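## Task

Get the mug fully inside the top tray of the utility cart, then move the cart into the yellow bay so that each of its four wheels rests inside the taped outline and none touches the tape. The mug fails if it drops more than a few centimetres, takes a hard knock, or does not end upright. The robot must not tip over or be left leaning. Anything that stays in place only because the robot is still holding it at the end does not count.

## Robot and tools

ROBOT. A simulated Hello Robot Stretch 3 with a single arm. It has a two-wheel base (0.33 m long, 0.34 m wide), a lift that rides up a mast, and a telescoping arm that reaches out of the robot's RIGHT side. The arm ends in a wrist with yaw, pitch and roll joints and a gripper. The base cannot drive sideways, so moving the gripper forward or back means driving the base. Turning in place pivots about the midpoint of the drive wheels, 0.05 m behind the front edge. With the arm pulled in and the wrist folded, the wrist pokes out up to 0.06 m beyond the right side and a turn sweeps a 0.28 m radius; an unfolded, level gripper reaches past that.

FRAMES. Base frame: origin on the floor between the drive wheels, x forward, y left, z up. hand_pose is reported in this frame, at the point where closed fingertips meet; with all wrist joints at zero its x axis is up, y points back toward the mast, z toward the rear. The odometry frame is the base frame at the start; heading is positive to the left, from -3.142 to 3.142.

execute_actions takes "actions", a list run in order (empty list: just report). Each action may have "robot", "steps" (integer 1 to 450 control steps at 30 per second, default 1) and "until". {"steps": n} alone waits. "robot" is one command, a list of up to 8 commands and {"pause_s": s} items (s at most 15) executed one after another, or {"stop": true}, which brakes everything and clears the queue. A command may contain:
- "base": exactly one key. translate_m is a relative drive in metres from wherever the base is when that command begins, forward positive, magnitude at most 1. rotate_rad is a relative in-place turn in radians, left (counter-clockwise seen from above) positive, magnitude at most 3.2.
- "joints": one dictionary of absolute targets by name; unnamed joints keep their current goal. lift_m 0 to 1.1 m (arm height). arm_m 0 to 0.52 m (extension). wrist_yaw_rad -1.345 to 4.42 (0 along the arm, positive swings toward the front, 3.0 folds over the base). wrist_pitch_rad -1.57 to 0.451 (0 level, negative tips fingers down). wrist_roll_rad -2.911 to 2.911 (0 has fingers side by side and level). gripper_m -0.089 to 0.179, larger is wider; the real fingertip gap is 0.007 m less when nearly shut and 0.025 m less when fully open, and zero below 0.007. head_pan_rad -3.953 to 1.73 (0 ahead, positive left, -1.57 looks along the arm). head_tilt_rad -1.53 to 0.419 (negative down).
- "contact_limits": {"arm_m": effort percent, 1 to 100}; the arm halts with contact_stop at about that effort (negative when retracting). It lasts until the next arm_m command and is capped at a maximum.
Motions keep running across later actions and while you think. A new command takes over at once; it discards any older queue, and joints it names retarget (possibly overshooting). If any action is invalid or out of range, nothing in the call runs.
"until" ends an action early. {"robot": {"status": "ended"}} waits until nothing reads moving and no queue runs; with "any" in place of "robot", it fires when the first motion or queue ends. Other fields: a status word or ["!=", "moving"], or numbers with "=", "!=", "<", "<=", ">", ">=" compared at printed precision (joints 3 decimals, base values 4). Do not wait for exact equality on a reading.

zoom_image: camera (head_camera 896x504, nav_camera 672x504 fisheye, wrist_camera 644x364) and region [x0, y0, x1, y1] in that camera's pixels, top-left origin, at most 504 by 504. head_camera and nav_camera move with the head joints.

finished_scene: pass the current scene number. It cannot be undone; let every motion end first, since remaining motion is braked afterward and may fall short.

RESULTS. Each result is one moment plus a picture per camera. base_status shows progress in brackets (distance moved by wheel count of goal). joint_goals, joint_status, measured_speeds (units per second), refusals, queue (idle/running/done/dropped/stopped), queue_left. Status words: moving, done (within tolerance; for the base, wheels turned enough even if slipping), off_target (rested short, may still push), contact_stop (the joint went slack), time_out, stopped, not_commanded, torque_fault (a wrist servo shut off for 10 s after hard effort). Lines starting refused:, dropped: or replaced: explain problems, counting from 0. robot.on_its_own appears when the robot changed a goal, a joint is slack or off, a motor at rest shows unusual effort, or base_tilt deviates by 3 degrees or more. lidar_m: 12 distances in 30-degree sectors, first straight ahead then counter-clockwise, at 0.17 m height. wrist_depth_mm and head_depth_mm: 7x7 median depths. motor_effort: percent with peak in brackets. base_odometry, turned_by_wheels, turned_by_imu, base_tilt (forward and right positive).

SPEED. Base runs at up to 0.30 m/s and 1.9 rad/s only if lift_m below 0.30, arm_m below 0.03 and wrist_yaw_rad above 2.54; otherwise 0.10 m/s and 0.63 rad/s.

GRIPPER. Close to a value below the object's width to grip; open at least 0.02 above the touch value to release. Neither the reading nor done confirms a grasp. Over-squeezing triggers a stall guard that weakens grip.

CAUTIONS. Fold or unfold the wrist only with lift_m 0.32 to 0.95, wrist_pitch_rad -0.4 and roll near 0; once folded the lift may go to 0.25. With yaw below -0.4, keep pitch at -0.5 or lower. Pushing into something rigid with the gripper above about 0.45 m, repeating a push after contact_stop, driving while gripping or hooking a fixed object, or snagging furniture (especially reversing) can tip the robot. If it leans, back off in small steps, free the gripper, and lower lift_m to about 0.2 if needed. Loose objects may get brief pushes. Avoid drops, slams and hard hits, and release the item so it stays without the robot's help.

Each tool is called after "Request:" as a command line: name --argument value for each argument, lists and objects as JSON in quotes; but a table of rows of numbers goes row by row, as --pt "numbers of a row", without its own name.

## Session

Request:
execute_actions --actions '[{"robot":{"joints":{"head_pan_rad":-1.0,"head_tilt_rad":-0.6}},"steps":200,"until":{"robot":{"status":"ended"}}}]'

Request:
execute_actions --actions '[{"robot":{"joints":{"head_pan_rad":-3.0}},"steps":200,"until":{"robot":{"status":"ended"}}}]'

Request:
execute_actions --actions '[{"robot":{"joints":{"head_pan_rad":1.0}},"steps":300,"until":{"robot":{"status":"ended"}}}]'

Scene clock: 1.10 s.
robot.base_odometry: x=+0.000 y=+0.000 heading=+0.000 (m, m, rad; robot's odometry frame)
robot.turned_by_wheels: +0.000 (rad since the last result)
robot.turned_by_imu: +0.000 (rad since the last result)
robot.base_tilt: forward=+0.2 right=+0.5 (deg)
robot.lidar_m: 2.33 1.04 1.07 2.10 2.19 2.04 1.25 1.51 1.18 1.56 1.53 1.63
robot.head_depth_mm: 1247 1378 1540 1748 1815 1442 1214 / 1252 1390 1543 1758 1808 1449 1218 / 1283 1410 1593 1804 1807 1451 1217 / 1297 1429 1607 1831 1819 1466 1223 / 1298 1450 1624 1843 1811 1463 1224 / 1313 1459 1627 1864 1822 1454 1226 / 1321 1469 1667 1886 1830 1470 1233
robot.base_status: not_commanded
robot.joint_positions: lift_m=+0.475 arm_m=-0.001 wrist_yaw_rad=+3.099 wrist_pitch_rad=-0.376 wrist_roll_rad=-0.006 gripper_m=+0.037 head_pan_rad=-0.993 head_tilt_rad=-0.592
robot.joint_goals: lift_m=+0.475 arm_m=-0.001 wrist_yaw_rad=+3.099 wrist_pitch_rad=-0.376 wrist_roll_rad=-0.006 gripper_m=+0.037 head_pan_rad=-1.000 head_tilt_rad=-0.600
robot.joint_status: lift_m=not_commanded arm_m=not_commanded wrist_yaw_rad=not_commanded wrist_pitch_rad=not_commanded wrist_roll_rad=not_commanded gripper_m=not_commanded head_pan_rad=done head_tilt_rad=done
robot.measured_speeds: translate_m=+0.000 rotate_rad=+0.000 lift_m=+0.000 arm_m=+0.000 wrist_yaw_rad=+0.000 wrist_pitch_rad=+0.000 wrist_roll_rad=+0.000 head_pan_rad=+0.000 head_tilt_rad=+0.000
robot: refusals=0 queue=done queue_left=0
robot.motor_effort: left_wheel=+0(0) right_wheel=-1(1) lift_m=+26(26) arm_m=+0(0) wrist_yaw_rad=+0(1) wrist_pitch_rad=+7(7) wrist_roll_rad=+0(0) gripper_m=+1(0) head_pan_rad=-3(55) head_tilt_rad=-2(23) (%)
robot.hand_pose: x=-0.0114 y=+0.0850 z=+0.4972 quat_wxyz=(+0.147, +0.695, +0.118, +0.694) (m; robot's base frame)
robot.wrist_depth_mm: - - - - - - - / - - - - - - - / - - - - - - - / - - - - - - - / 956 957 - 956 - 943 951 / 783 776 - 778 803 791 781 / 661 675 653 669 669 675 669
pictures: head_camera (sideways: a quarter turn clockwise sets it upright), nav_camera (sideways: a quarter turn counterclockwise sets it upright), wrist_camera
Images, in order (width x height): head_camera 896x504, nav_camera 672x504, wrist_camera 644x364.

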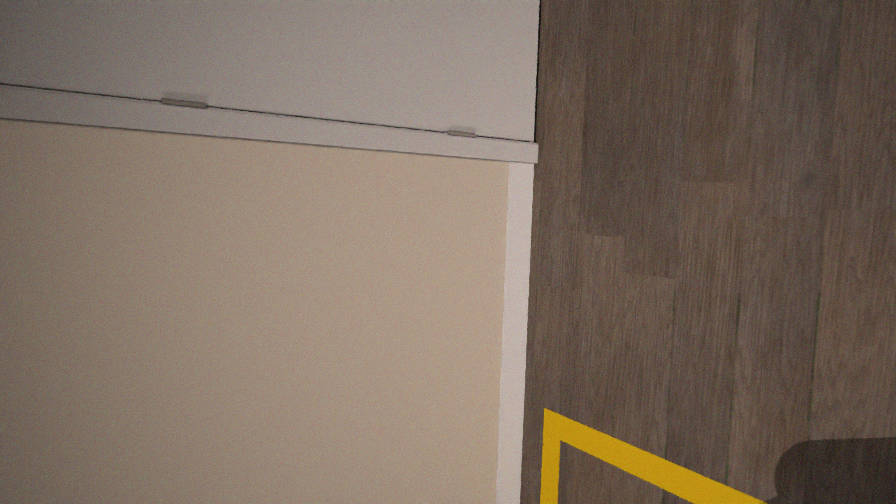

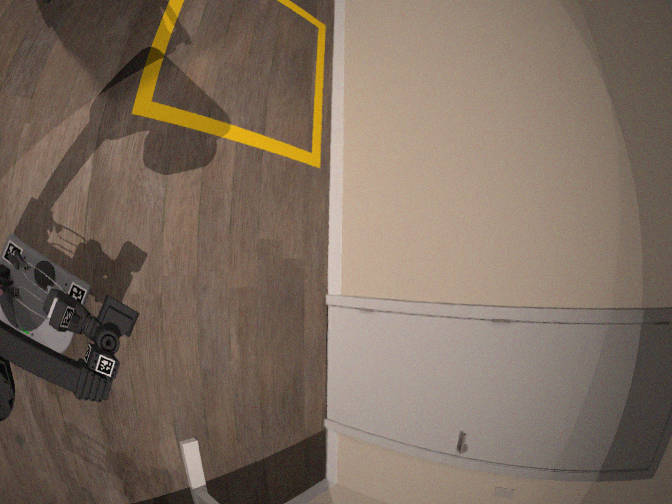

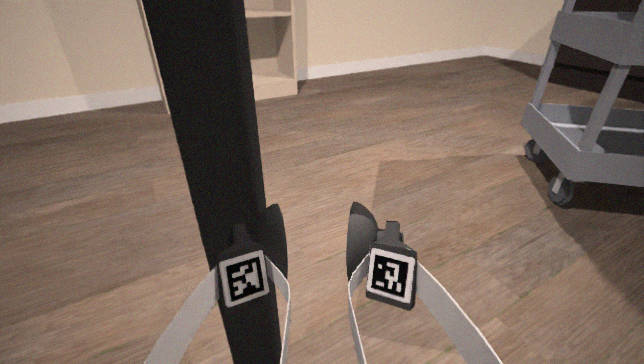

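Scene clock: 2.60 s.
robot.base_odometry: x=+0.000 y=+0.000 heading=+0.000 (m, m, rad; robot's odometry frame)
robot.turned_by_wheels: +0.000 (rad since the last result)
robot.turned_by_imu: +0.000 (rad since the last result)
robot.base_tilt: forward=+0.1 right=+0.5 (deg)
robot.lidar_m: 2.34 1.04 1.07 2.10 2.19 2.03 1.26 1.51 1.18 1.56 1.53 1.64
robot.head_depth_mm: 1521 1682 1029 2175 1798 1446 1218 / 1459 1550 1035 1540 1700 1457 1214 / 1393 1486 967 2005 1750 1459 1211 / 1338 1441 906 1889 1814 1460 1219 / 1291 1391 913 1802 1812 1456 1222 / 1257 1364 916 1717 1826 1467 1223 / 1212 1309 919 1647 1763 1464 1229
robot.base_status: not_commanded
robot.joint_positions: lift_m=+0.475 arm_m=-0.001 wrist_yaw_rad=+3.099 wrist_pitch_rad=-0.376 wrist_roll_rad=-0.006 gripper_m=+0.037 head_pan_rad=-2.993 head_tilt_rad=-0.592
robot.joint_goals: lift_m=+0.475 arm_m=-0.001 wrist_yaw_rad=+3.099 wrist_pitch_rad=-0.376 wrist_roll_rad=-0.006 gripper_m=+0.037 head_pan_rad=-3.000 head_tilt_rad=-0.600
robot.joint_status: lift_m=not_commanded arm_m=not_commanded wrist_yaw_rad=not_commanded wrist_pitch_rad=not_commanded wrist_roll_rad=not_commanded gripper_m=not_commanded head_pan_rad=done head_tilt_rad=done
robot.measured_speeds: translate_m=+0.000 rotate_rad=+0.000 lift_m=+0.000 arm_m=+0.000 wrist_yaw_rad=+0.000 wrist_pitch_rad=+0.000 wrist_roll_rad=+0.000 head_pan_rad=+0.000 head_tilt_rad=+0.000
robot: refusals=0 queue=done queue_left=0
robot.motor_effort: left_wheel=+1(0) right_wheel=-1(1) lift_m=+26(26) arm_m=+0(0) wrist_yaw_rad=+1(0) wrist_pitch_rad=+7(7) wrist_roll_rad=+0(0) gripper_m=-1(1) head_pan_rad=-5(56) head_tilt_rad=-2(2) (%)
robot.hand_pose: x=-0.0114 y=+0.0850 z=+0.4972 quat_wxyz=(+0.147, +0.695, +0.118, +0.694) (m; robot's base frame)
robot.wrist_depth_mm: - - - - - - - / - - - - - - - / - - - - - - - / - - - - - - - / 964 969 - 953 - 948 961 / 791 794 - 788 806 790 785 / 664 670 642 665 672 657 673
pictures: head_camera (sideways: a quarter turn clockwise sets it upright), nav_camera (sideways: a quarter turn counterclockwise sets it upright), wrist_camera
Images, in order (width x height): head_camera 896x504, nav_camera 672x504, wrist_camera 644x364.

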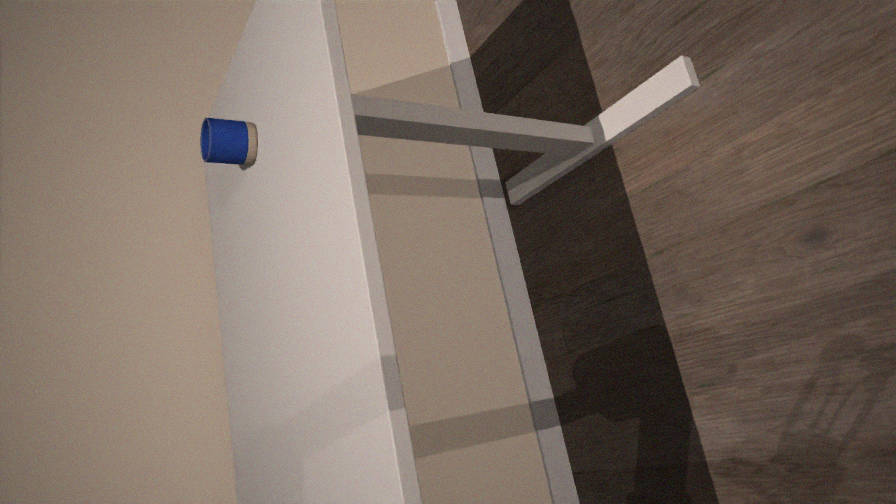

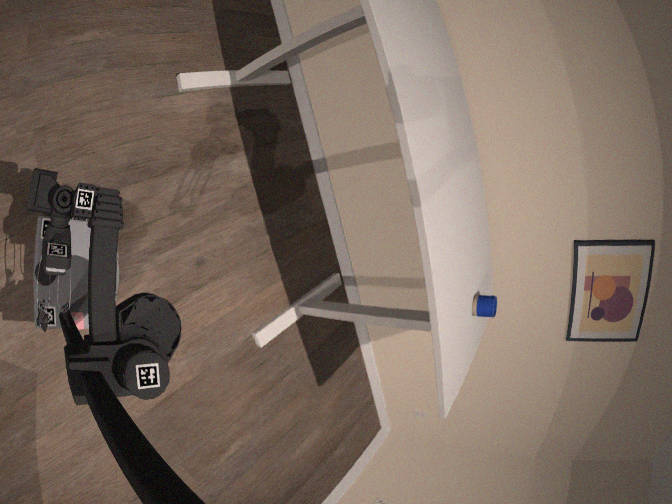

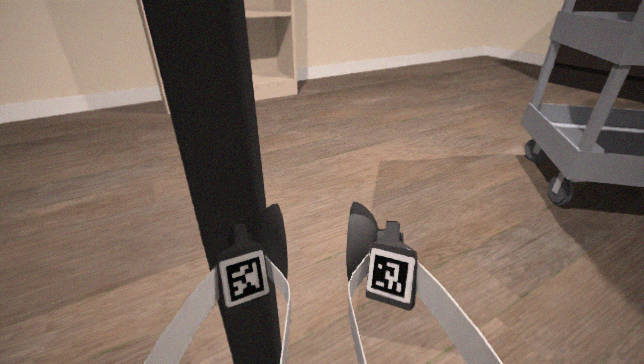

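Scene clock: 4.93 s.
robot.base_odometry: x=+0.000 y=+0.000 heading=+0.000 (m, m, rad; robot's odometry frame)
robot.turned_by_wheels: +0.000 (rad since the last result)
robot.turned_by_imu: +0.000 (rad since the last result)
robot.base_tilt: forward=+0.2 right=+0.4 (deg)
robot.lidar_m: 2.34 1.04 1.07 2.10 2.19 2.03 1.25 1.52 1.18 1.57 1.53 1.64
robot.head_depth_mm: 2704 2395 1400 1560 1647 1451 1220 / 2840 2567 1324 1429 1624 1449 1220 / 3002 2674 1428 1578 1639 1460 1222 / 3177 3572 3294 2304 1807 1470 1212 / 3271 3600 3481 2394 1821 1460 1229 / 2915 3127 3314 2381 1805 1470 1222 / 2600 2747 2957 2423 1819 1459 1222
robot.base_status: not_commanded
robot.joint_positions: lift_m=+0.475 arm_m=-0.001 wrist_yaw_rad=+3.099 wrist_pitch_rad=-0.376 wrist_roll_rad=-0.006 gripper_m=+0.037 head_pan_rad=+0.993 head_tilt_rad=-0.592
robot.joint_goals: lift_m=+0.475 arm_m=-0.001 wrist_yaw_rad=+3.099 wrist_pitch_rad=-0.376 wrist_roll_rad=-0.006 gripper_m=+0.037 head_pan_rad=+1.000 head_tilt_rad=-0.600
robot.joint_status: lift_m=not_commanded arm_m=not_commanded wrist_yaw_rad=not_commanded wrist_pitch_rad=not_commanded wrist_roll_rad=not_commanded gripper_m=not_commanded head_pan_rad=done head_tilt_rad=done
robot.measured_speeds: translate_m=+0.000 rotate_rad=+0.000 lift_m=+0.000 arm_m=+0.000 wrist_yaw_rad=+0.000 wrist_pitch_rad=+0.000 wrist_roll_rad=+0.000 head_pan_rad=+0.000 head_tilt_rad=+0.000
robot: refusals=0 queue=done queue_left=0
robot.motor_effort: left_wheel=+0(0) right_wheel=-1(1) lift_m=+27(26) arm_m=+0(0) wrist_yaw_rad=+0(0) wrist_pitch_rad=+7(7) wrist_roll_rad=-1(0) gripper_m=-1(2) head_pan_rad=+4(56) head_tilt_rad=-3(2) (%)
robot.hand_pose: x=-0.0114 y=+0.0850 z=+0.4972 quat_wxyz=(+0.147, +0.695, +0.118, +0.694) (m; robot's base frame)
robot.wrist_depth_mm: - - - - - - - / - - - - - - - / - - - - - - - / - - - - - - - / 946 952 - 938 981 952 975 / 786 781 - 779 810 785 790 / 679 673 653 659 672 665 670
pictures: head_camera (sideways: a quarter turn clockwise sets it upright), nav_camera (sideways: a quarter turn counterclockwise sets it upright), wrist_camera
Images, in order (width x height): head_camera 896x504, nav_camera 672x504, wrist_camera 644x364.

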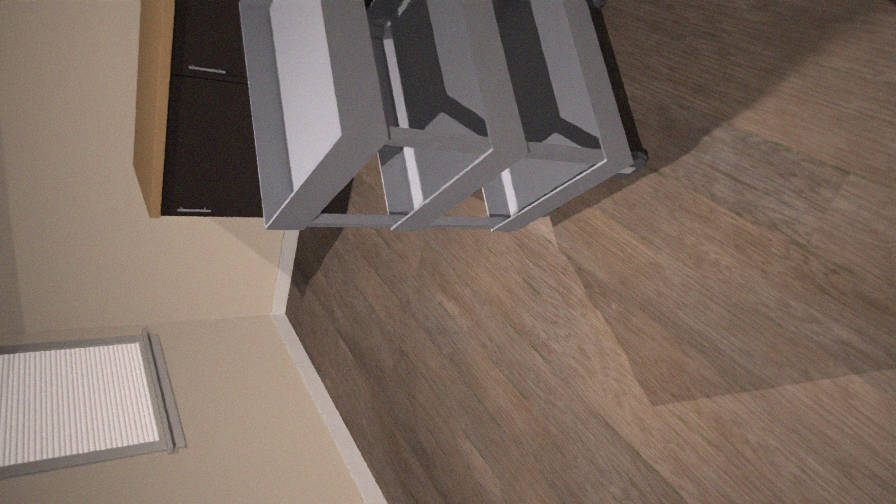

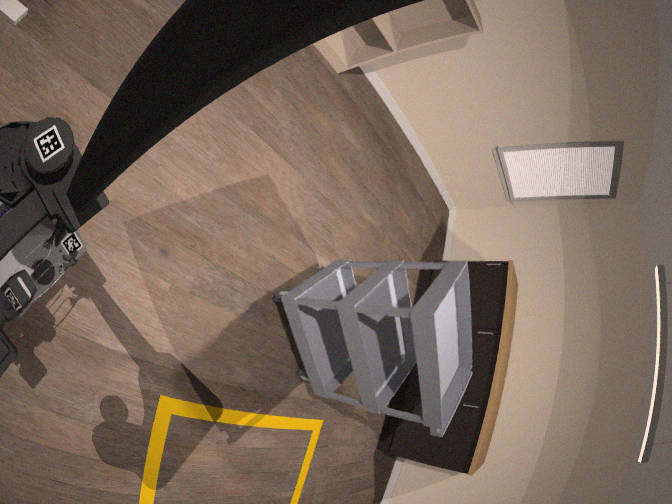

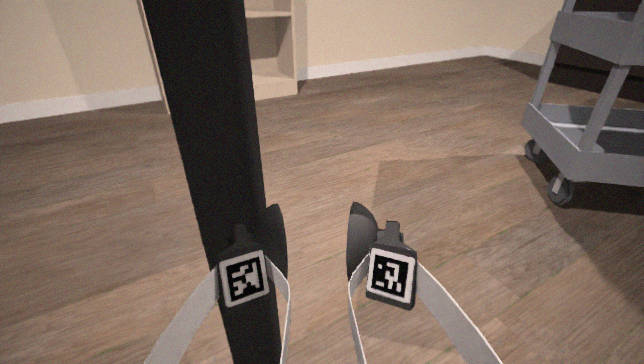

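Request:
execute_actions --actions '[{"robot":[{"base":{"rotate_rad":-0.624},"joints":{"lift_m":0.28,"wrist_yaw_rad":3.0,"wrist_pitch_rad":-0.4}},{"base":{"translate_m":-0.62}},{"base":{"rotate_rad":-0.51},"joints":{"head_pan_rad":-1.57,"head_tilt_rad":-0.6}},{"joints":{"lift_m":0.93}},{"joints":{"wrist_yaw_rad":0,"gripper_m":0.17}},{"joints":{"wrist_pitch_rad":0,"lift_m":0.95}}],"steps":450,"until":{"robot":{"status":"ended"}}},{"steps":450,"until":{"robot":{"status":"ended"}}}]'

Scene clock: 40.17 s.
robot.base_odometry: x=-0.503 y=+0.362 heading=-1.134 (m, m, rad; robot's odometry frame)
robot.turned_by_wheels: -1.134 (rad since the last result)
robot.turned_by_imu: -1.152 (rad since the last result)
robot.base_tilt: forward=+0.2 right=+0.5 (deg)
robot.lidar_m: 2.08 2.17 1.59 1.30 2.45 1.69 1.41 1.72 1.29 0.78 1.26 1.33
robot.head_depth_mm: 1028 1144 1265 615 518 - - / 1027 1134 901 645 1653 - - / 1019 1129 851 649 - - - / 1014 1120 785 650 - 1419 1219 / 1004 1119 913 636 1643 1471 1218 / 1000 1102 915 626 1626 1460 1224 / 995 1100 916 628 1610 1461 1228
robot.base_status: done (rotate_rad -0.5099 of -0.5100)
robot.joint_positions: lift_m=+0.949 arm_m=-0.001 wrist_yaw_rad=+0.002 wrist_pitch_rad=-0.025 wrist_roll_rad=-0.006 gripper_m=+0.170 head_pan_rad=-1.563 head_tilt_rad=-0.593
robot.joint_goals: lift_m=+0.950 arm_m=-0.001 wrist_yaw_rad=+0.000 wrist_pitch_rad=+0.000 wrist_roll_rad=-0.006 gripper_m=+0.170 head_pan_rad=-1.570 head_tilt_rad=-0.600
robot.joint_status: lift_m=done arm_m=not_commanded wrist_yaw_rad=done wrist_pitch_rad=done wrist_roll_rad=not_commanded gripper_m=done head_pan_rad=done head_tilt_rad=done
robot.measured_speeds: translate_m=+0.000 rotate_rad=+0.000 lift_m=+0.000 arm_m=+0.000 wrist_yaw_rad=+0.000 wrist_pitch_rad=+0.000 wrist_roll_rad=+0.000 head_pan_rad=+0.000 head_tilt_rad=+0.000
robot: refusals=0 queue=done queue_left=0
robot.motor_effort: left_wheel=+2(12) right_wheel=-2(7) lift_m=+36(38) arm_m=+0(0) wrist_yaw_rad=-3(4) wrist_pitch_rad=+12(12) wrist_roll_rad=+0(0) gripper_m=+0(82) head_pan_rad=-5(56) head_tilt_rad=-1(0) (%)
robot.hand_pose: x=-0.0208 y=-0.3999 z=+1.0577 quat_wxyz=(+0.710, +0.010, -0.704, -0.008) (m; robot's base frame)
robot.wrist_depth_mm: 891 943 919 919 915 976 991 / 933 948 939 971 985 - - / 961 958 993 - 999 - - / 963 966 932 780 - - - / 508 535 503 493 491 - - / 375 342 342 341 339 336 - / 249 259 261 257 257 255 253
pictures: head_camera (sideways: a quarter turn clockwise sets it upright), nav_camera (sideways: a quarter turn counterclockwise sets it upright), wrist_camera
Images, in order (width x height): head_camera 896x504, nav_camera 672x504, wrist_camera 644x364.

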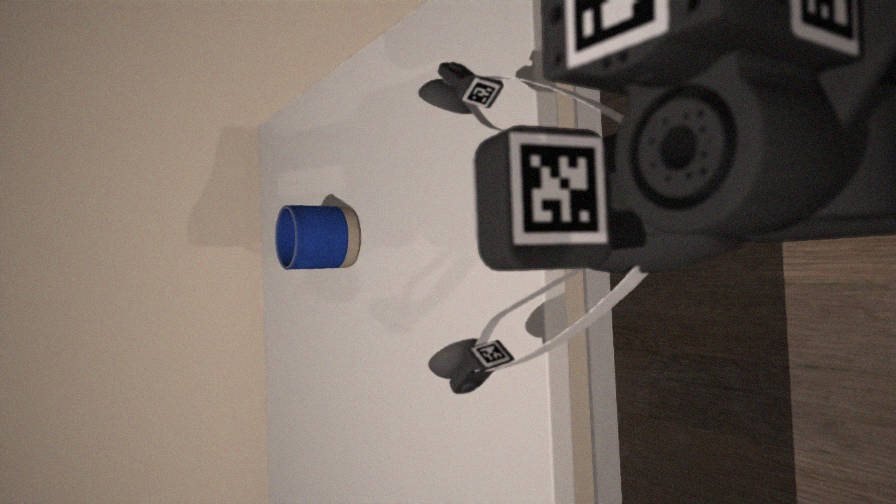

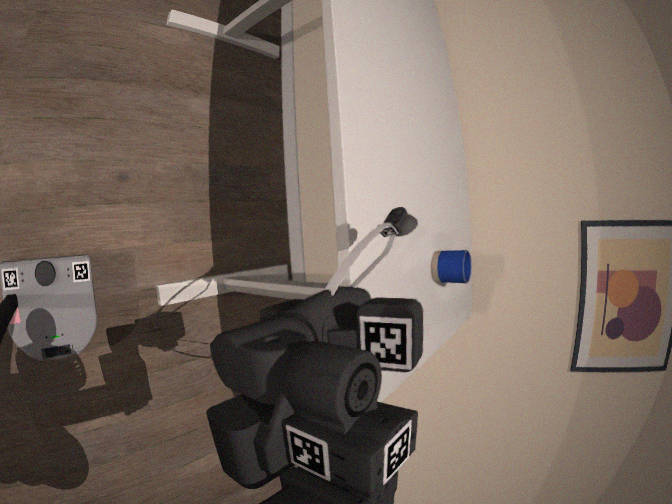

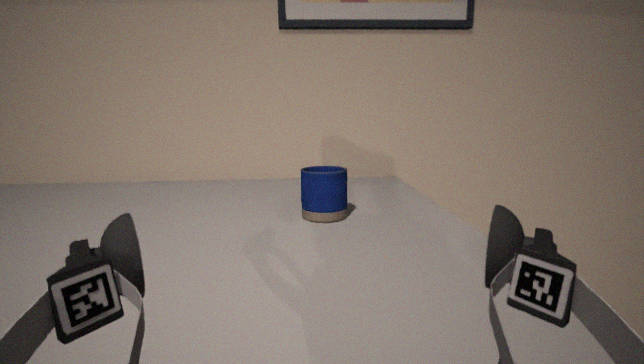

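Request:
execute_actions --actions '[{"robot":{"joints":{"arm_m":0.32,"lift_m":0.89}},"steps":300,"until":{"robot":{"status":"ended"}}}]'

Scene clock: 50.63 s.
robot.base_odometry: x=-0.503 y=+0.362 heading=-1.134 (m, m, rad; robot's odometry frame)
robot.turned_by_wheels: +0.000 (rad since the last result)
robot.turned_by_imu: +0.000 (rad since the last result)
robot.base_tilt: forward=+0.2 right=+0.6 (deg)
robot.lidar_m: 2.08 2.17 1.60 1.31 2.45 1.69 1.41 1.72 1.28 0.77 1.27 1.33
robot.head_depth_mm: 1031 1143 1269 675 - 1407 1213 / 1020 1131 1035 - 1663 1449 1218 / 1016 1125 1038 - 1027 1334 1190 / 1013 1115 809 570 1633 1455 1220 / 1006 1114 948 621 1634 1461 1220 / 1001 1108 915 623 1624 1459 1221 / 993 1101 922 627 1610 1469 1218
robot.base_status: done (rotate_rad -0.5099 of -0.5100)
robot.joint_positions: lift_m=+0.891 arm_m=+0.320 wrist_yaw_rad=+0.001 wrist_pitch_rad=-0.023 wrist_roll_rad=-0.006 gripper_m=+0.170 head_pan_rad=-1.563 head_tilt_rad=-0.593
robot.joint_goals: lift_m=+0.890 arm_m=+0.320 wrist_yaw_rad=+0.000 wrist_pitch_rad=+0.000 wrist_roll_rad=-0.006 gripper_m=+0.170 head_pan_rad=-1.570 head_tilt_rad=-0.600
robot.joint_status: lift_m=done arm_m=done wrist_yaw_rad=done wrist_pitch_rad=done wrist_roll_rad=not_commanded gripper_m=done head_pan_rad=done head_tilt_rad=done
robot.measured_speeds: translate_m=+0.000 rotate_rad=+0.000 lift_m=+0.000 arm_m=+0.000 wrist_yaw_rad=+0.000 wrist_pitch_rad=+0.000 wrist_roll_rad=+0.000 head_pan_rad=+0.000 head_tilt_rad=+0.000
robot: refusals=0 queue=done queue_left=0
robot.motor_effort: left_wheel=+3(2) right_wheel=-3(2) lift_m=+11(38) arm_m=+4(4) wrist_yaw_rad=-2(4) wrist_pitch_rad=+11(12) wrist_roll_rad=+0(0) gripper_m=-1(0) head_pan_rad=-4(4) head_tilt_rad=-2(2) (%)
robot.hand_pose: x=-0.0212 y=-0.7203 z=+0.9995 quat_wxyz=(+0.710, +0.009, -0.705, -0.008) (m; robot's base frame)
robot.wrist_depth_mm: 600 608 614 633 636 639 656 / 620 630 637 644 662 658 674 / 651 648 656 659 680 682 696 / 649 618 595 202 502 703 710 / 367 346 328 208 316 348 734 / - 224 223 210 219 218 229 / 163 170 169 168 168 166 166
pictures: head_camera (sideways: a quarter turn clockwise sets it upright), nav_camera (sideways: a quarter turn counterclockwise sets it upright), wrist_camera
Images, in order (width x height): head_camera 896x504, nav_camera 672x504, wrist_camera 644x364.

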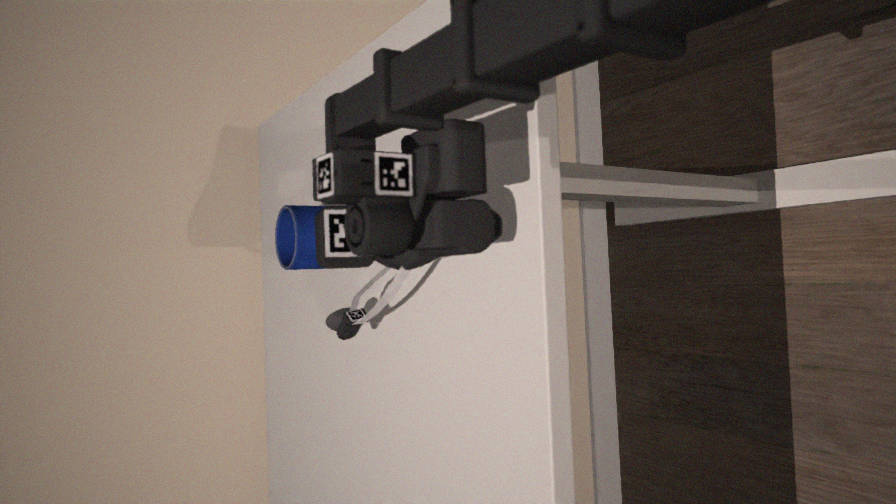

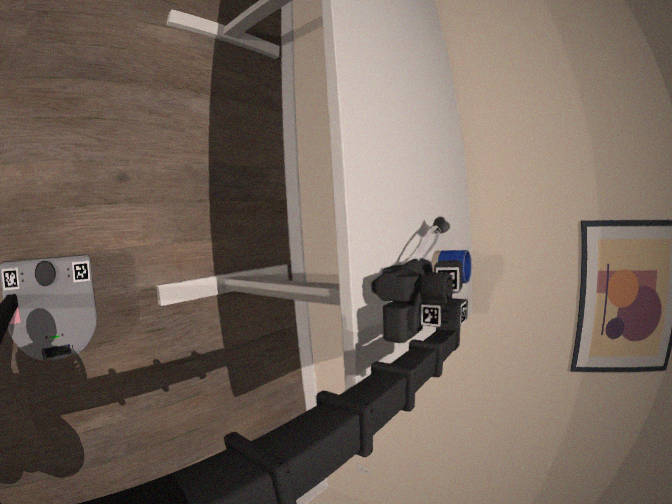

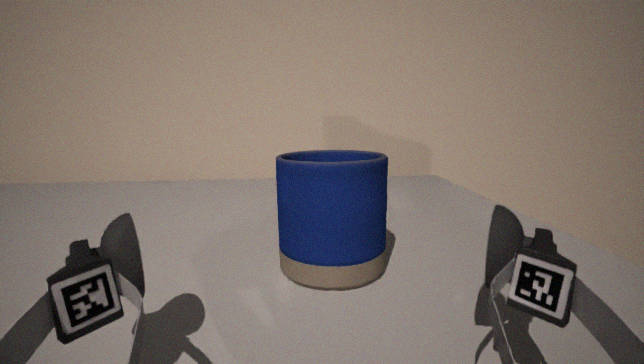

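Request:
execute_actions --actions '[{"robot":[{"base":{"translate_m":-0.012},"joints":{"lift_m":1.0,"wrist_pitch_rad":-0.4}},{"joints":{"arm_m":0.42}}],"steps":300,"until":{"robot":{"status":"ended"}}}]'

Scene clock: 62.73 s.
robot.base_odometry: x=-0.508 y=+0.373 heading=-1.134 (m, m, rad; robot's odometry frame)
robot.turned_by_wheels: +0.000 (rad since the last result)
robot.turned_by_imu: +0.000 (rad since the last result)
robot.base_tilt: forward=+0.0 right=+0.4 (deg)
robot.lidar_m: 2.09 2.18 1.57 1.30 2.43 1.68 1.39 1.71 1.28 0.78 1.27 1.34
robot.head_depth_mm: 1032 1111 - 589 1666 1449 1212 / 1025 1088 844 617 1645 1455 1217 / 1020 - 845 619 1034 1309 1201 / 1016 1091 790 621 1638 1456 1219 / 1004 1110 907 623 1630 1457 1222 / 1001 1106 912 624 1626 1455 1223 / 1000 1100 920 627 1598 1472 1231
robot.base_status: done (translate_m -0.0120 of -0.0120)
robot.joint_positions: lift_m=+0.999 arm_m=+0.420 wrist_yaw_rad=+0.002 wrist_pitch_rad=-0.414 wrist_roll_rad=-0.006 gripper_m=+0.170 head_pan_rad=-1.563 head_tilt_rad=-0.593
robot.joint_goals: lift_m=+1.000 arm_m=+0.420 wrist_yaw_rad=+0.000 wrist_pitch_rad=-0.400 wrist_roll_rad=-0.006 gripper_m=+0.170 head_pan_rad=-1.570 head_tilt_rad=-0.600
robot.joint_status: lift_m=done arm_m=done wrist_yaw_rad=done wrist_pitch_rad=done wrist_roll_rad=not_commanded gripper_m=done head_pan_rad=done head_tilt_rad=done
robot.measured_speeds: translate_m=+0.000 rotate_rad=+0.000 lift_m=+0.000 arm_m=+0.000 wrist_yaw_rad=+0.000 wrist_pitch_rad=+0.000 wrist_roll_rad=+0.000 head_pan_rad=+0.000 head_tilt_rad=+0.000
robot: refusals=0 queue=done queue_left=0
robot.motor_effort: left_wheel=+3(10) right_wheel=-2(8) lift_m=+36(38) arm_m=+3(3) wrist_yaw_rad=-1(10) wrist_pitch_rad=+6(55) wrist_roll_rad=+0(0) gripper_m=+0(1) head_pan_rad=-5(6) head_tilt_rad=-2(2) (%)
robot.hand_pose: x=-0.0212 y=-0.7896 z=+1.0130 quat_wxyz=(+0.695, +0.146, -0.689, -0.144) (m; robot's base frame)
robot.wrist_depth_mm: 491 499 514 516 523 526 535 / 534 547 554 562 568 573 582 / 436 436 436 434 434 617 647 / 326 329 325 194 327 327 717 / 261 266 244 210 254 276 528 / - 220 212 136 213 219 227 / 182 187 183 160 188 189 188
pictures: head_camera (sideways: a quarter turn clockwise sets it upright), nav_camera (sideways: a quarter turn counterclockwise sets it upright), wrist_camera
Images, in order (width x height): head_camera 896x504, nav_camera 672x504, wrist_camera 644x364.

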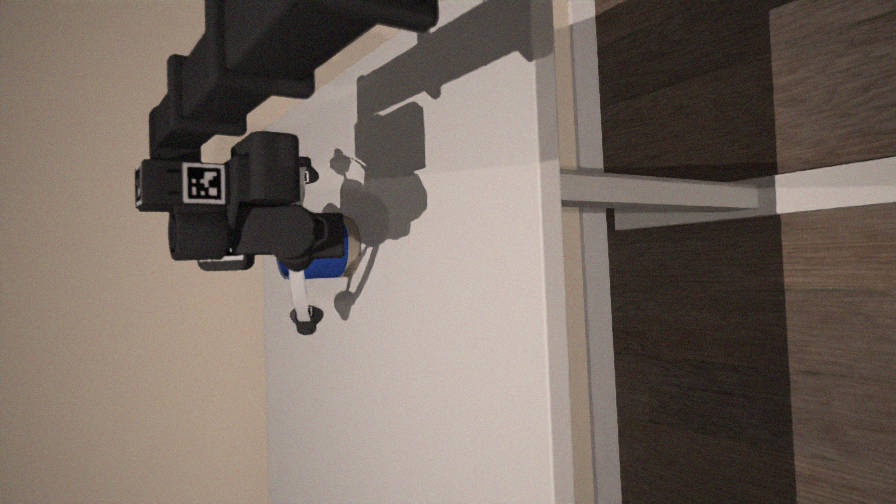

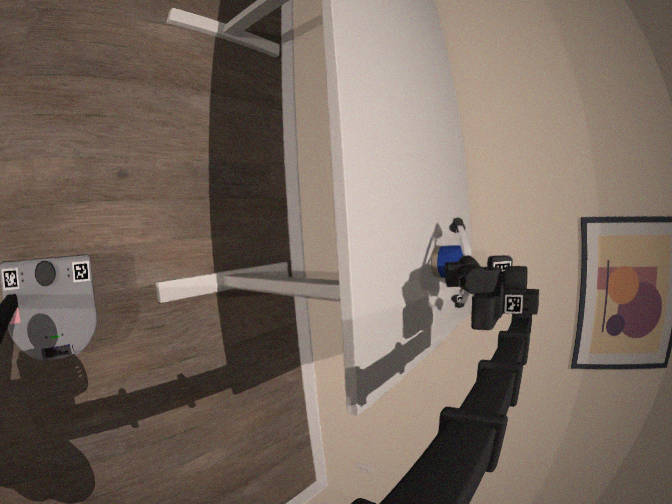

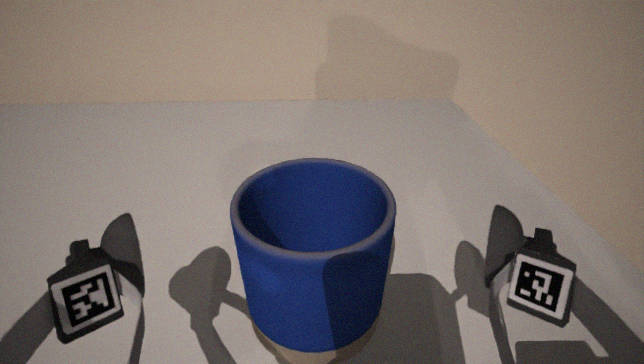

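Request:
execute_actions --actions '[{"robot":[{"joints":{"lift_m":0.985}},{"joints":{"gripper_m":0.04}},{"pause_s":0.5},{"joints":{"lift_m":1.03}},{"joints":{"arm_m":0.0}}],"steps":450,"until":{"robot":{"status":"ended"}}}]'

Scene clock: 75.93 s.
robot.base_odometry: x=-0.508 y=+0.373 heading=-1.134 (m, m, rad; robot's odometry frame)
robot.turned_by_wheels: +0.000 (rad since the last result)
robot.turned_by_imu: -0.001 (rad since the last result)
robot.base_tilt: forward=+0.3 right=+0.5 (deg)
robot.lidar_m: 2.09 2.18 1.57 1.31 2.43 1.67 1.39 1.71 1.29 0.77 1.26 1.33
robot.head_depth_mm: 1030 1146 1243 - - - 1159 / 1024 1139 998 - - - - / 1017 1130 967 - - - - / 1017 1118 908 - - 1432 1221 / 1009 1120 910 624 1642 1461 1223 / 998 1106 916 625 1619 1465 1227 / 993 1099 922 628 1607 1463 1228
robot.base_status: done (translate_m -0.0120 of -0.0120)
robot.joint_positions: lift_m=+1.029 arm_m=+0.000 wrist_yaw_rad=+0.001 wrist_pitch_rad=-0.442 wrist_roll_rad=-0.006 gripper_m=+0.041 head_pan_rad=-1.563 head_tilt_rad=-0.593
robot.joint_goals: lift_m=+1.030 arm_m=+0.000 wrist_yaw_rad=+0.000 wrist_pitch_rad=-0.400 wrist_roll_rad=-0.006 gripper_m=+0.040 head_pan_rad=-1.570 head_tilt_rad=-0.600
robot.joint_status: lift_m=done arm_m=done wrist_yaw_rad=done wrist_pitch_rad=done wrist_roll_rad=not_commanded gripper_m=done head_pan_rad=done head_tilt_rad=done
robot.measured_speeds: translate_m=+0.000 rotate_rad=+0.000 lift_m=+0.000 arm_m=+0.000 wrist_yaw_rad=+0.000 wrist_pitch_rad=+0.000 wrist_roll_rad=+0.000 head_pan_rad=+0.000 head_tilt_rad=+0.000
robot: refusals=0 queue=done queue_left=0
robot.motor_effort: left_wheel=+4(5) right_wheel=-3(4) lift_m=+39(40) arm_m=-3(3) wrist_yaw_rad=-2(2) wrist_pitch_rad=+20(22) wrist_roll_rad=+0(0) gripper_m=-17(89) head_pan_rad=-4(6) head_tilt_rad=-2(2) (%)
robot.hand_pose: x=-0.0213 y=-0.3667 z=+1.0366 quat_wxyz=(+0.692, +0.156, -0.687, -0.154) (m; robot's base frame)
robot.wrist_depth_mm: 866 901 913 915 921 947 974 / 675 678 679 684 757 - - / 465 474 474 474 471 - - / 362 364 188 192 351 364 - / 294 296 131 122 142 294 - / 265 265 146 135 163 - - / - - - 153 - - -
pictures: head_camera (sideways: a quarter turn clockwise sets it upright), nav_camera (sideways: a quarter turn counterclockwise sets it upright), wrist_camera
Images, in order (width x height): head_camera 896x504, nav_camera 672x504, wrist_camera 644x364.

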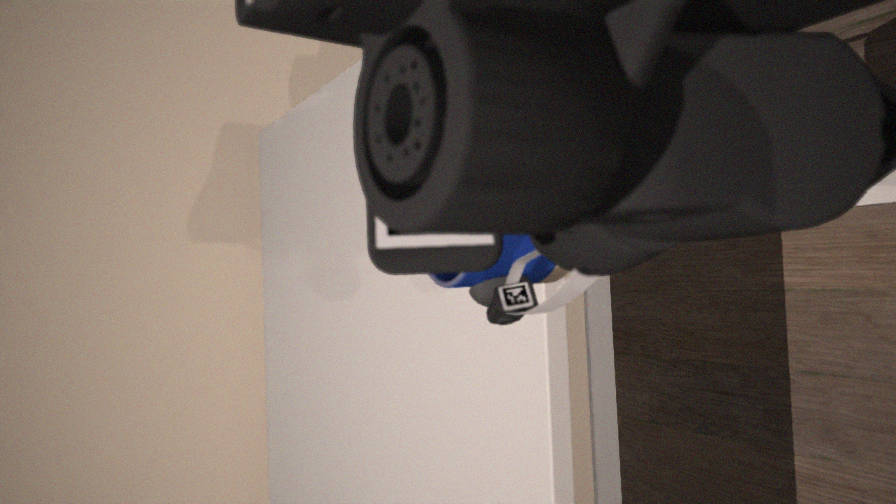

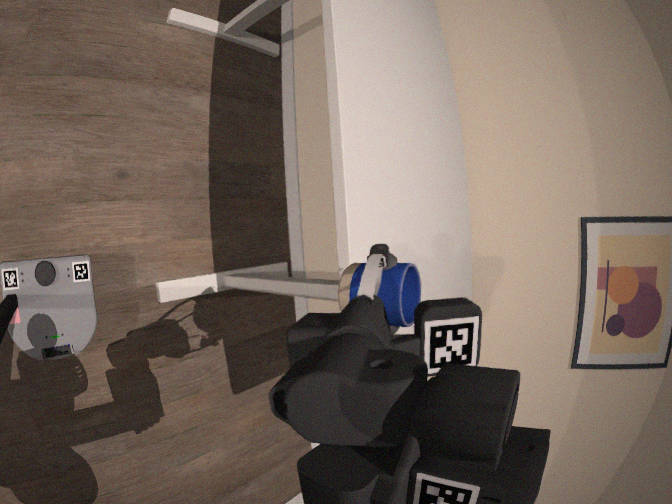

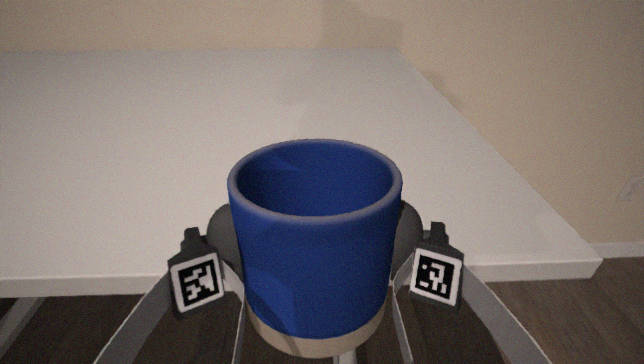

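Request:
execute_actions --actions '[{"robot":[{"base":{"rotate_rad":0.94}},{"base":{"translate_m":0.72}},{"base":{"translate_m":0.7}},{"base":{"rotate_rad":3.03}}],"steps":450,"until":{"robot":{"status":"ended"}}},{"steps":450,"until":{"robot":{"status":"ended"}}}]'

Scene clock: 110.83 s.
robot.base_odometry: x=+0.885 y=+0.099 heading=+2.836 (m, m, rad; robot's odometry frame)
robot.turned_by_wheels: +3.970 (rad since the last result)
robot.turned_by_imu: +4.030 (rad since the last result)
robot.base_tilt: forward=+0.1 right=+0.5 (deg)
robot.lidar_m: 2.16 2.13 1.92 1.41 1.24 1.25 1.46 1.80 0.58 0.56 0.58 2.33
robot.head_depth_mm: 2270 1906 1963 - - - 1161 / 2457 2075 2129 - - - - / 2648 2233 2326 - - - - / 2935 3239 3449 - - 945 1139 / 2779 3051 3286 912 872 945 1133 / 2556 2777 2950 914 704 951 1131 / 2347 2530 2724 876 757 927 1201
robot.base_status: done (rotate_rad +3.0299 of +3.0300)
robot.joint_positions: lift_m=+1.029 arm_m=+0.000 wrist_yaw_rad=+0.001 wrist_pitch_rad=-0.442 wrist_roll_rad=-0.006 gripper_m=+0.041 head_pan_rad=-1.563 head_tilt_rad=-0.593
robot.joint_goals: lift_m=+1.030 arm_m=+0.000 wrist_yaw_rad=+0.000 wrist_pitch_rad=-0.400 wrist_roll_rad=-0.006 gripper_m=+0.040 head_pan_rad=-1.570 head_tilt_rad=-0.600
robot.joint_status: lift_m=done arm_m=done wrist_yaw_rad=done wrist_pitch_rad=done wrist_roll_rad=not_commanded gripper_m=done head_pan_rad=done head_tilt_rad=done
robot.measured_speeds: translate_m=+0.000 rotate_rad=+0.000 lift_m=+0.000 arm_m=+0.000 wrist_yaw_rad=+0.000 wrist_pitch_rad=+0.000 wrist_roll_rad=+0.000 head_pan_rad=+0.000 head_tilt_rad=+0.000
robot: refusals=0 queue=done queue_left=0
robot.motor_effort: left_wheel=-2(9) right_wheel=+1(3) lift_m=+38(38) arm_m=-2(3) wrist_yaw_rad=-1(2) wrist_pitch_rad=+20(20) wrist_roll_rad=-1(0) gripper_m=-16(17) head_pan_rad=-3(3) head_tilt_rad=-2(2) (%)
robot.hand_pose: x=-0.0213 y=-0.3667 z=+1.0366 quat_wxyz=(+0.692, +0.156, -0.687, -0.154) (m; robot's base frame)
robot.wrist_depth_mm: - - - - - - - / - - - - - - - / - - 819 813 798 - - / - 610 188 192 621 577 - / - 437 131 122 141 456 - / - 481 147 136 163 - - / - 709 697 153 708 - -
pictures: head_camera (sideways: a quarter turn clockwise sets it upright), nav_camera (sideways: a quarter turn counterclockwise sets it upright), wrist_camera
Images, in order (width x height): head_camera 896x504, nav_camera 672x504, wrist_camera 644x364.

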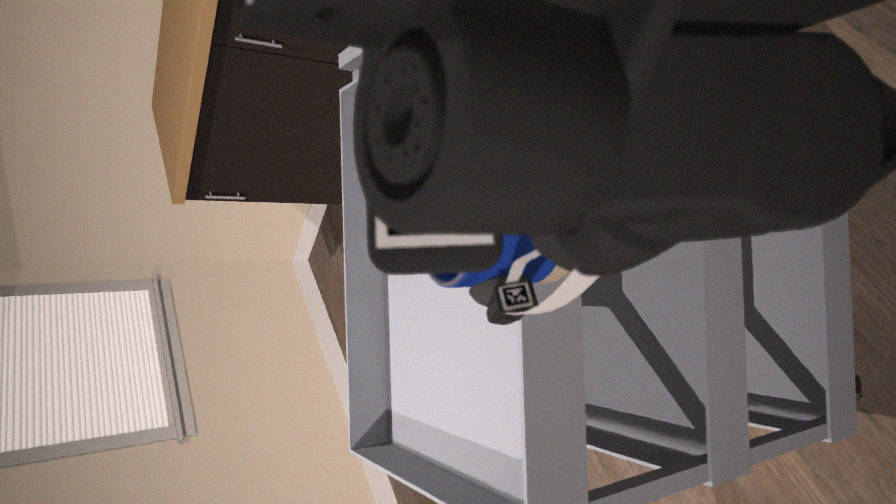

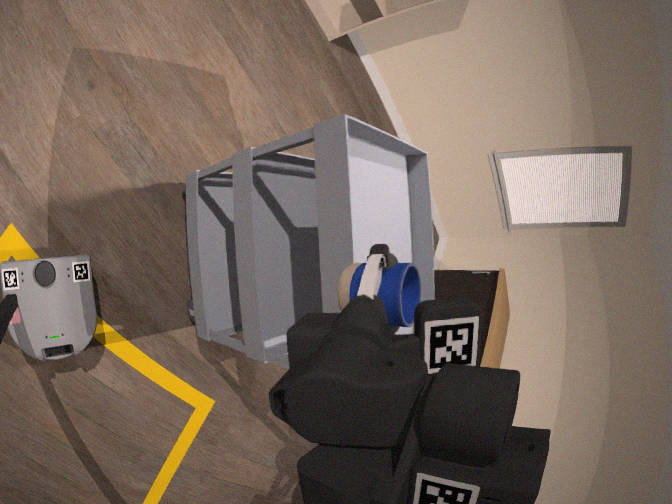

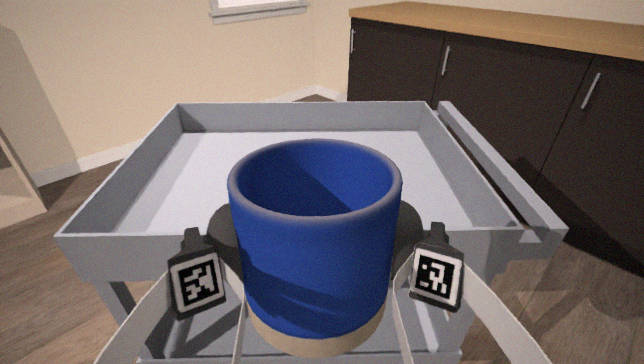

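Request:
execute_actions --actions '[{"robot":[{"joints":{"arm_m":0.42}},{"joints":{"lift_m":0.87}}],"steps":450,"until":{"robot":{"status":"ended"}}}]'

Scene clock: 122.93 s.
robot.base_odometry: x=+0.885 y=+0.099 heading=+2.836 (m, m, rad; robot's odometry frame)
robot.turned_by_wheels: +0.000 (rad since the last result)
robot.turned_by_imu: -0.001 (rad since the last result)
robot.base_tilt: forward=+0.1 right=+0.6 (deg)
robot.lidar_m: 2.16 2.14 1.92 1.42 1.24 1.25 1.47 1.79 0.58 0.56 0.58 2.33
robot.head_depth_mm: 2264 1875 1925 861 - 929 1213 / 2441 2078 2069 - 1038 970 1130 / 2653 2225 2272 868 714 969 1139 / 2917 3231 3474 832 709 944 1133 / 2736 3027 3229 913 704 945 1131 / 2506 2785 2921 915 703 950 1135 / 2344 2564 2728 875 756 926 1201
robot.base_status: done (rotate_rad +3.0299 of +3.0300)
robot.joint_positions: lift_m=+0.871 arm_m=+0.420 wrist_yaw_rad=+0.001 wrist_pitch_rad=-0.442 wrist_roll_rad=-0.006 gripper_m=+0.041 head_pan_rad=-1.563 head_tilt_rad=-0.593
robot.joint_goals: lift_m=+0.870 arm_m=+0.420 wrist_yaw_rad=+0.000 wrist_pitch_rad=-0.400 wrist_roll_rad=-0.006 gripper_m=+0.040 head_pan_rad=-1.570 head_tilt_rad=-0.600
robot.joint_status: lift_m=done arm_m=done wrist_yaw_rad=done wrist_pitch_rad=done wrist_roll_rad=not_commanded gripper_m=done head_pan_rad=done head_tilt_rad=done
robot.measured_speeds: translate_m=+0.000 rotate_rad=+0.000 lift_m=+0.000 arm_m=+0.000 wrist_yaw_rad=+0.000 wrist_pitch_rad=+0.000 wrist_roll_rad=+0.000 head_pan_rad=+0.000 head_tilt_rad=+0.000
robot: refusals=0 queue=done queue_left=0
robot.motor_effort: left_wheel=-2(2) right_wheel=+0(0) lift_m=+13(39) arm_m=+4(5) wrist_yaw_rad=-2(1) wrist_pitch_rad=+20(21) wrist_roll_rad=-1(0) gripper_m=-18(16) head_pan_rad=-4(4) head_tilt_rad=-2(2) (%)
robot.hand_pose: x=-0.0213 y=-0.7859 z=+0.8779 quat_wxyz=(+0.692, +0.156, -0.687, -0.154) (m; robot's base frame)
robot.wrist_depth_mm: - - - - - - 997 / - - - - - - - / 364 364 368 359 376 378 337 / 351 356 188 192 340 358 305 / 286 288 131 122 142 288 280 / 242 242 147 135 163 248 244 / 208 208 205 153 209 210 209
pictures: head_camera (sideways: a quarter turn clockwise sets it upright), nav_camera (sideways: a quarter turn counterclockwise sets it upright), wrist_camera
Images, in order (width x height): head_camera 896x504, nav_camera 672x504, wrist_camera 644x364.

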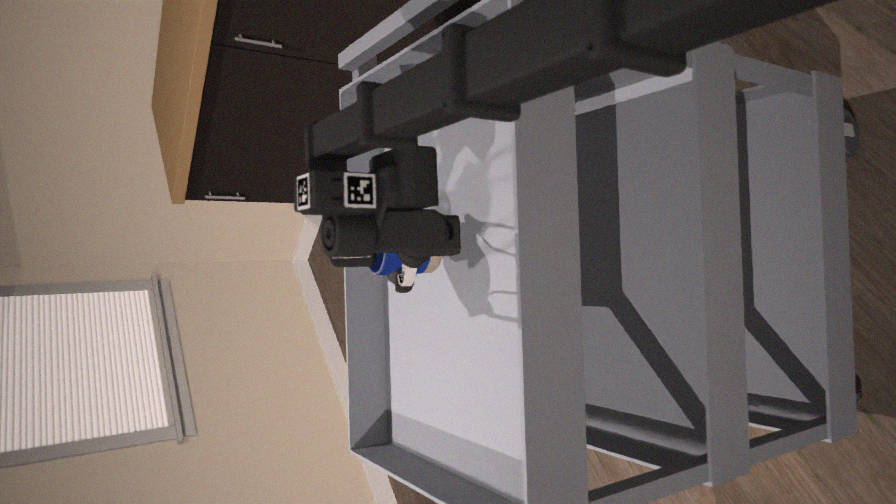

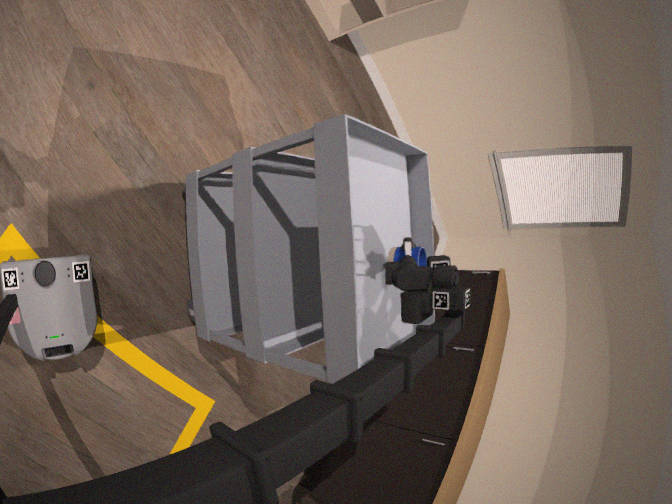

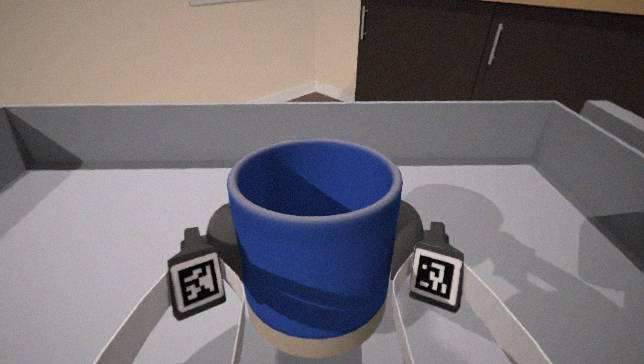

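Request:
execute_actions --actions '[{"robot":[{"joints":{"lift_m":0.84}},{"joints":{"gripper_m":0.17}},{"joints":{"lift_m":1.0}},{"joints":{"arm_m":0.0}},{"joints":{"lift_m":0.9}},{"joints":{"wrist_yaw_rad":3.0,"gripper_m":0.03}},{"joints":{"lift_m":0.28,"head_pan_rad":-3.0,"head_tilt_rad":-1.0}}],"steps":450,"until":{"robot":{"status":"ended"}}},{"steps":450,"until":{"robot":{"status":"ended"}}}]'

Scene clock: 147.77 s.
robot.base_odometry: x=+0.885 y=+0.099 heading=+2.836 (m, m, rad; robot's odometry frame)
robot.turned_by_wheels: +0.000 (rad since the last result)
robot.turned_by_imu: -0.002 (rad since the last result)
robot.base_tilt: forward=+0.0 right=+0.6 (deg)
robot.lidar_m: 2.16 2.14 1.92 1.42 1.24 1.24 1.46 1.80 0.58 0.56 0.57 2.33
robot.head_depth_mm: 1338 1500 1702 1546 1360 1204 1123 / 1491 1698 1811 1543 1353 1254 - / 1678 1959 1803 1556 1366 - - / 1921 2110 1796 1555 1358 1248 - / 2250 2155 1809 1544 1365 1234 - / 2431 2157 1805 1559 1362 1209 1105 / 2286 2186 1805 1566 1372 1209 1091
robot.base_status: done (rotate_rad +3.0299 of +3.0300)
robot.joint_positions: lift_m=+0.281 arm_m=+0.000 wrist_yaw_rad=+2.998 wrist_pitch_rad=-0.420 wrist_roll_rad=-0.006 gripper_m=+0.030 head_pan_rad=-2.993 head_tilt_rad=-0.987
robot.joint_goals: lift_m=+0.280 arm_m=+0.000 wrist_yaw_rad=+3.000 wrist_pitch_rad=-0.400 wrist_roll_rad=-0.006 gripper_m=+0.030 head_pan_rad=-3.000 head_tilt_rad=-1.000
robot.joint_status: lift_m=done arm_m=done wrist_yaw_rad=done wrist_pitch_rad=done wrist_roll_rad=not_commanded gripper_m=done head_pan_rad=done head_tilt_rad=done
robot.measured_speeds: translate_m=+0.000 rotate_rad=+0.000 lift_m=+0.000 arm_m=+0.000 wrist_yaw_rad=+0.000 wrist_pitch_rad=+0.000 wrist_roll_rad=+0.000 head_pan_rad=+0.000 head_tilt_rad=+0.000
robot: refusals=0 queue=done queue_left=0
robot.motor_effort: left_wheel=-2(3) right_wheel=+0(0) lift_m=+12(38) arm_m=-3(3) wrist_yaw_rad=+2(5) wrist_pitch_rad=+10(21) wrist_roll_rad=-1(1) gripper_m=-1(83) head_pan_rad=-4(58) head_tilt_rad=-4(22) (%)
robot.hand_pose: x=+0.0109 y=+0.0765 z=+0.2929 quat_wxyz=(+0.197, +0.698, +0.098, +0.682) (m; robot's base frame)
robot.wrist_depth_mm: 965 - - - - - - / - - - - - - - / - - 999 - - - 999 / 760 746 759 743 769 759 770 / 603 615 - 613 613 609 613 / 500 503 - 520 502 501 502 / 444 - - - 433 435 431
pictures: head_camera (sideways: a quarter turn clockwise sets it upright), nav_camera (sideways: a quarter turn counterclockwise sets it upright), wrist_camera
Images, in order (width x height): head_camera 896x504, nav_camera 672x504, wrist_camera 644x364.

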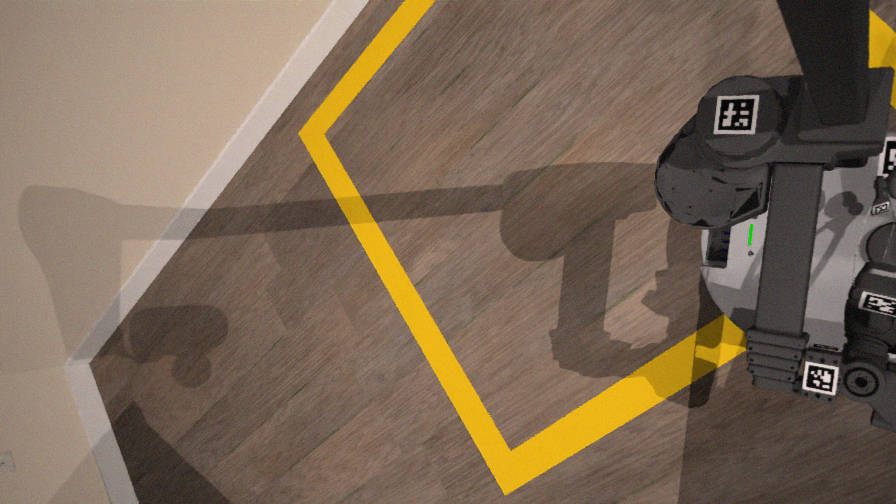

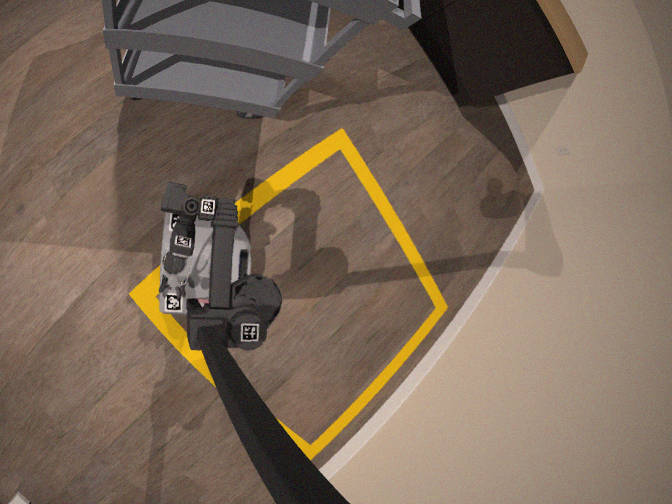

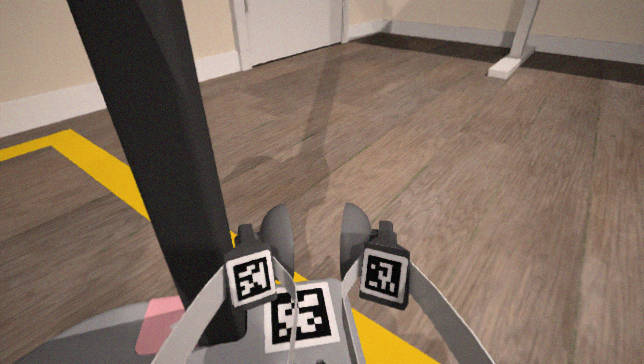

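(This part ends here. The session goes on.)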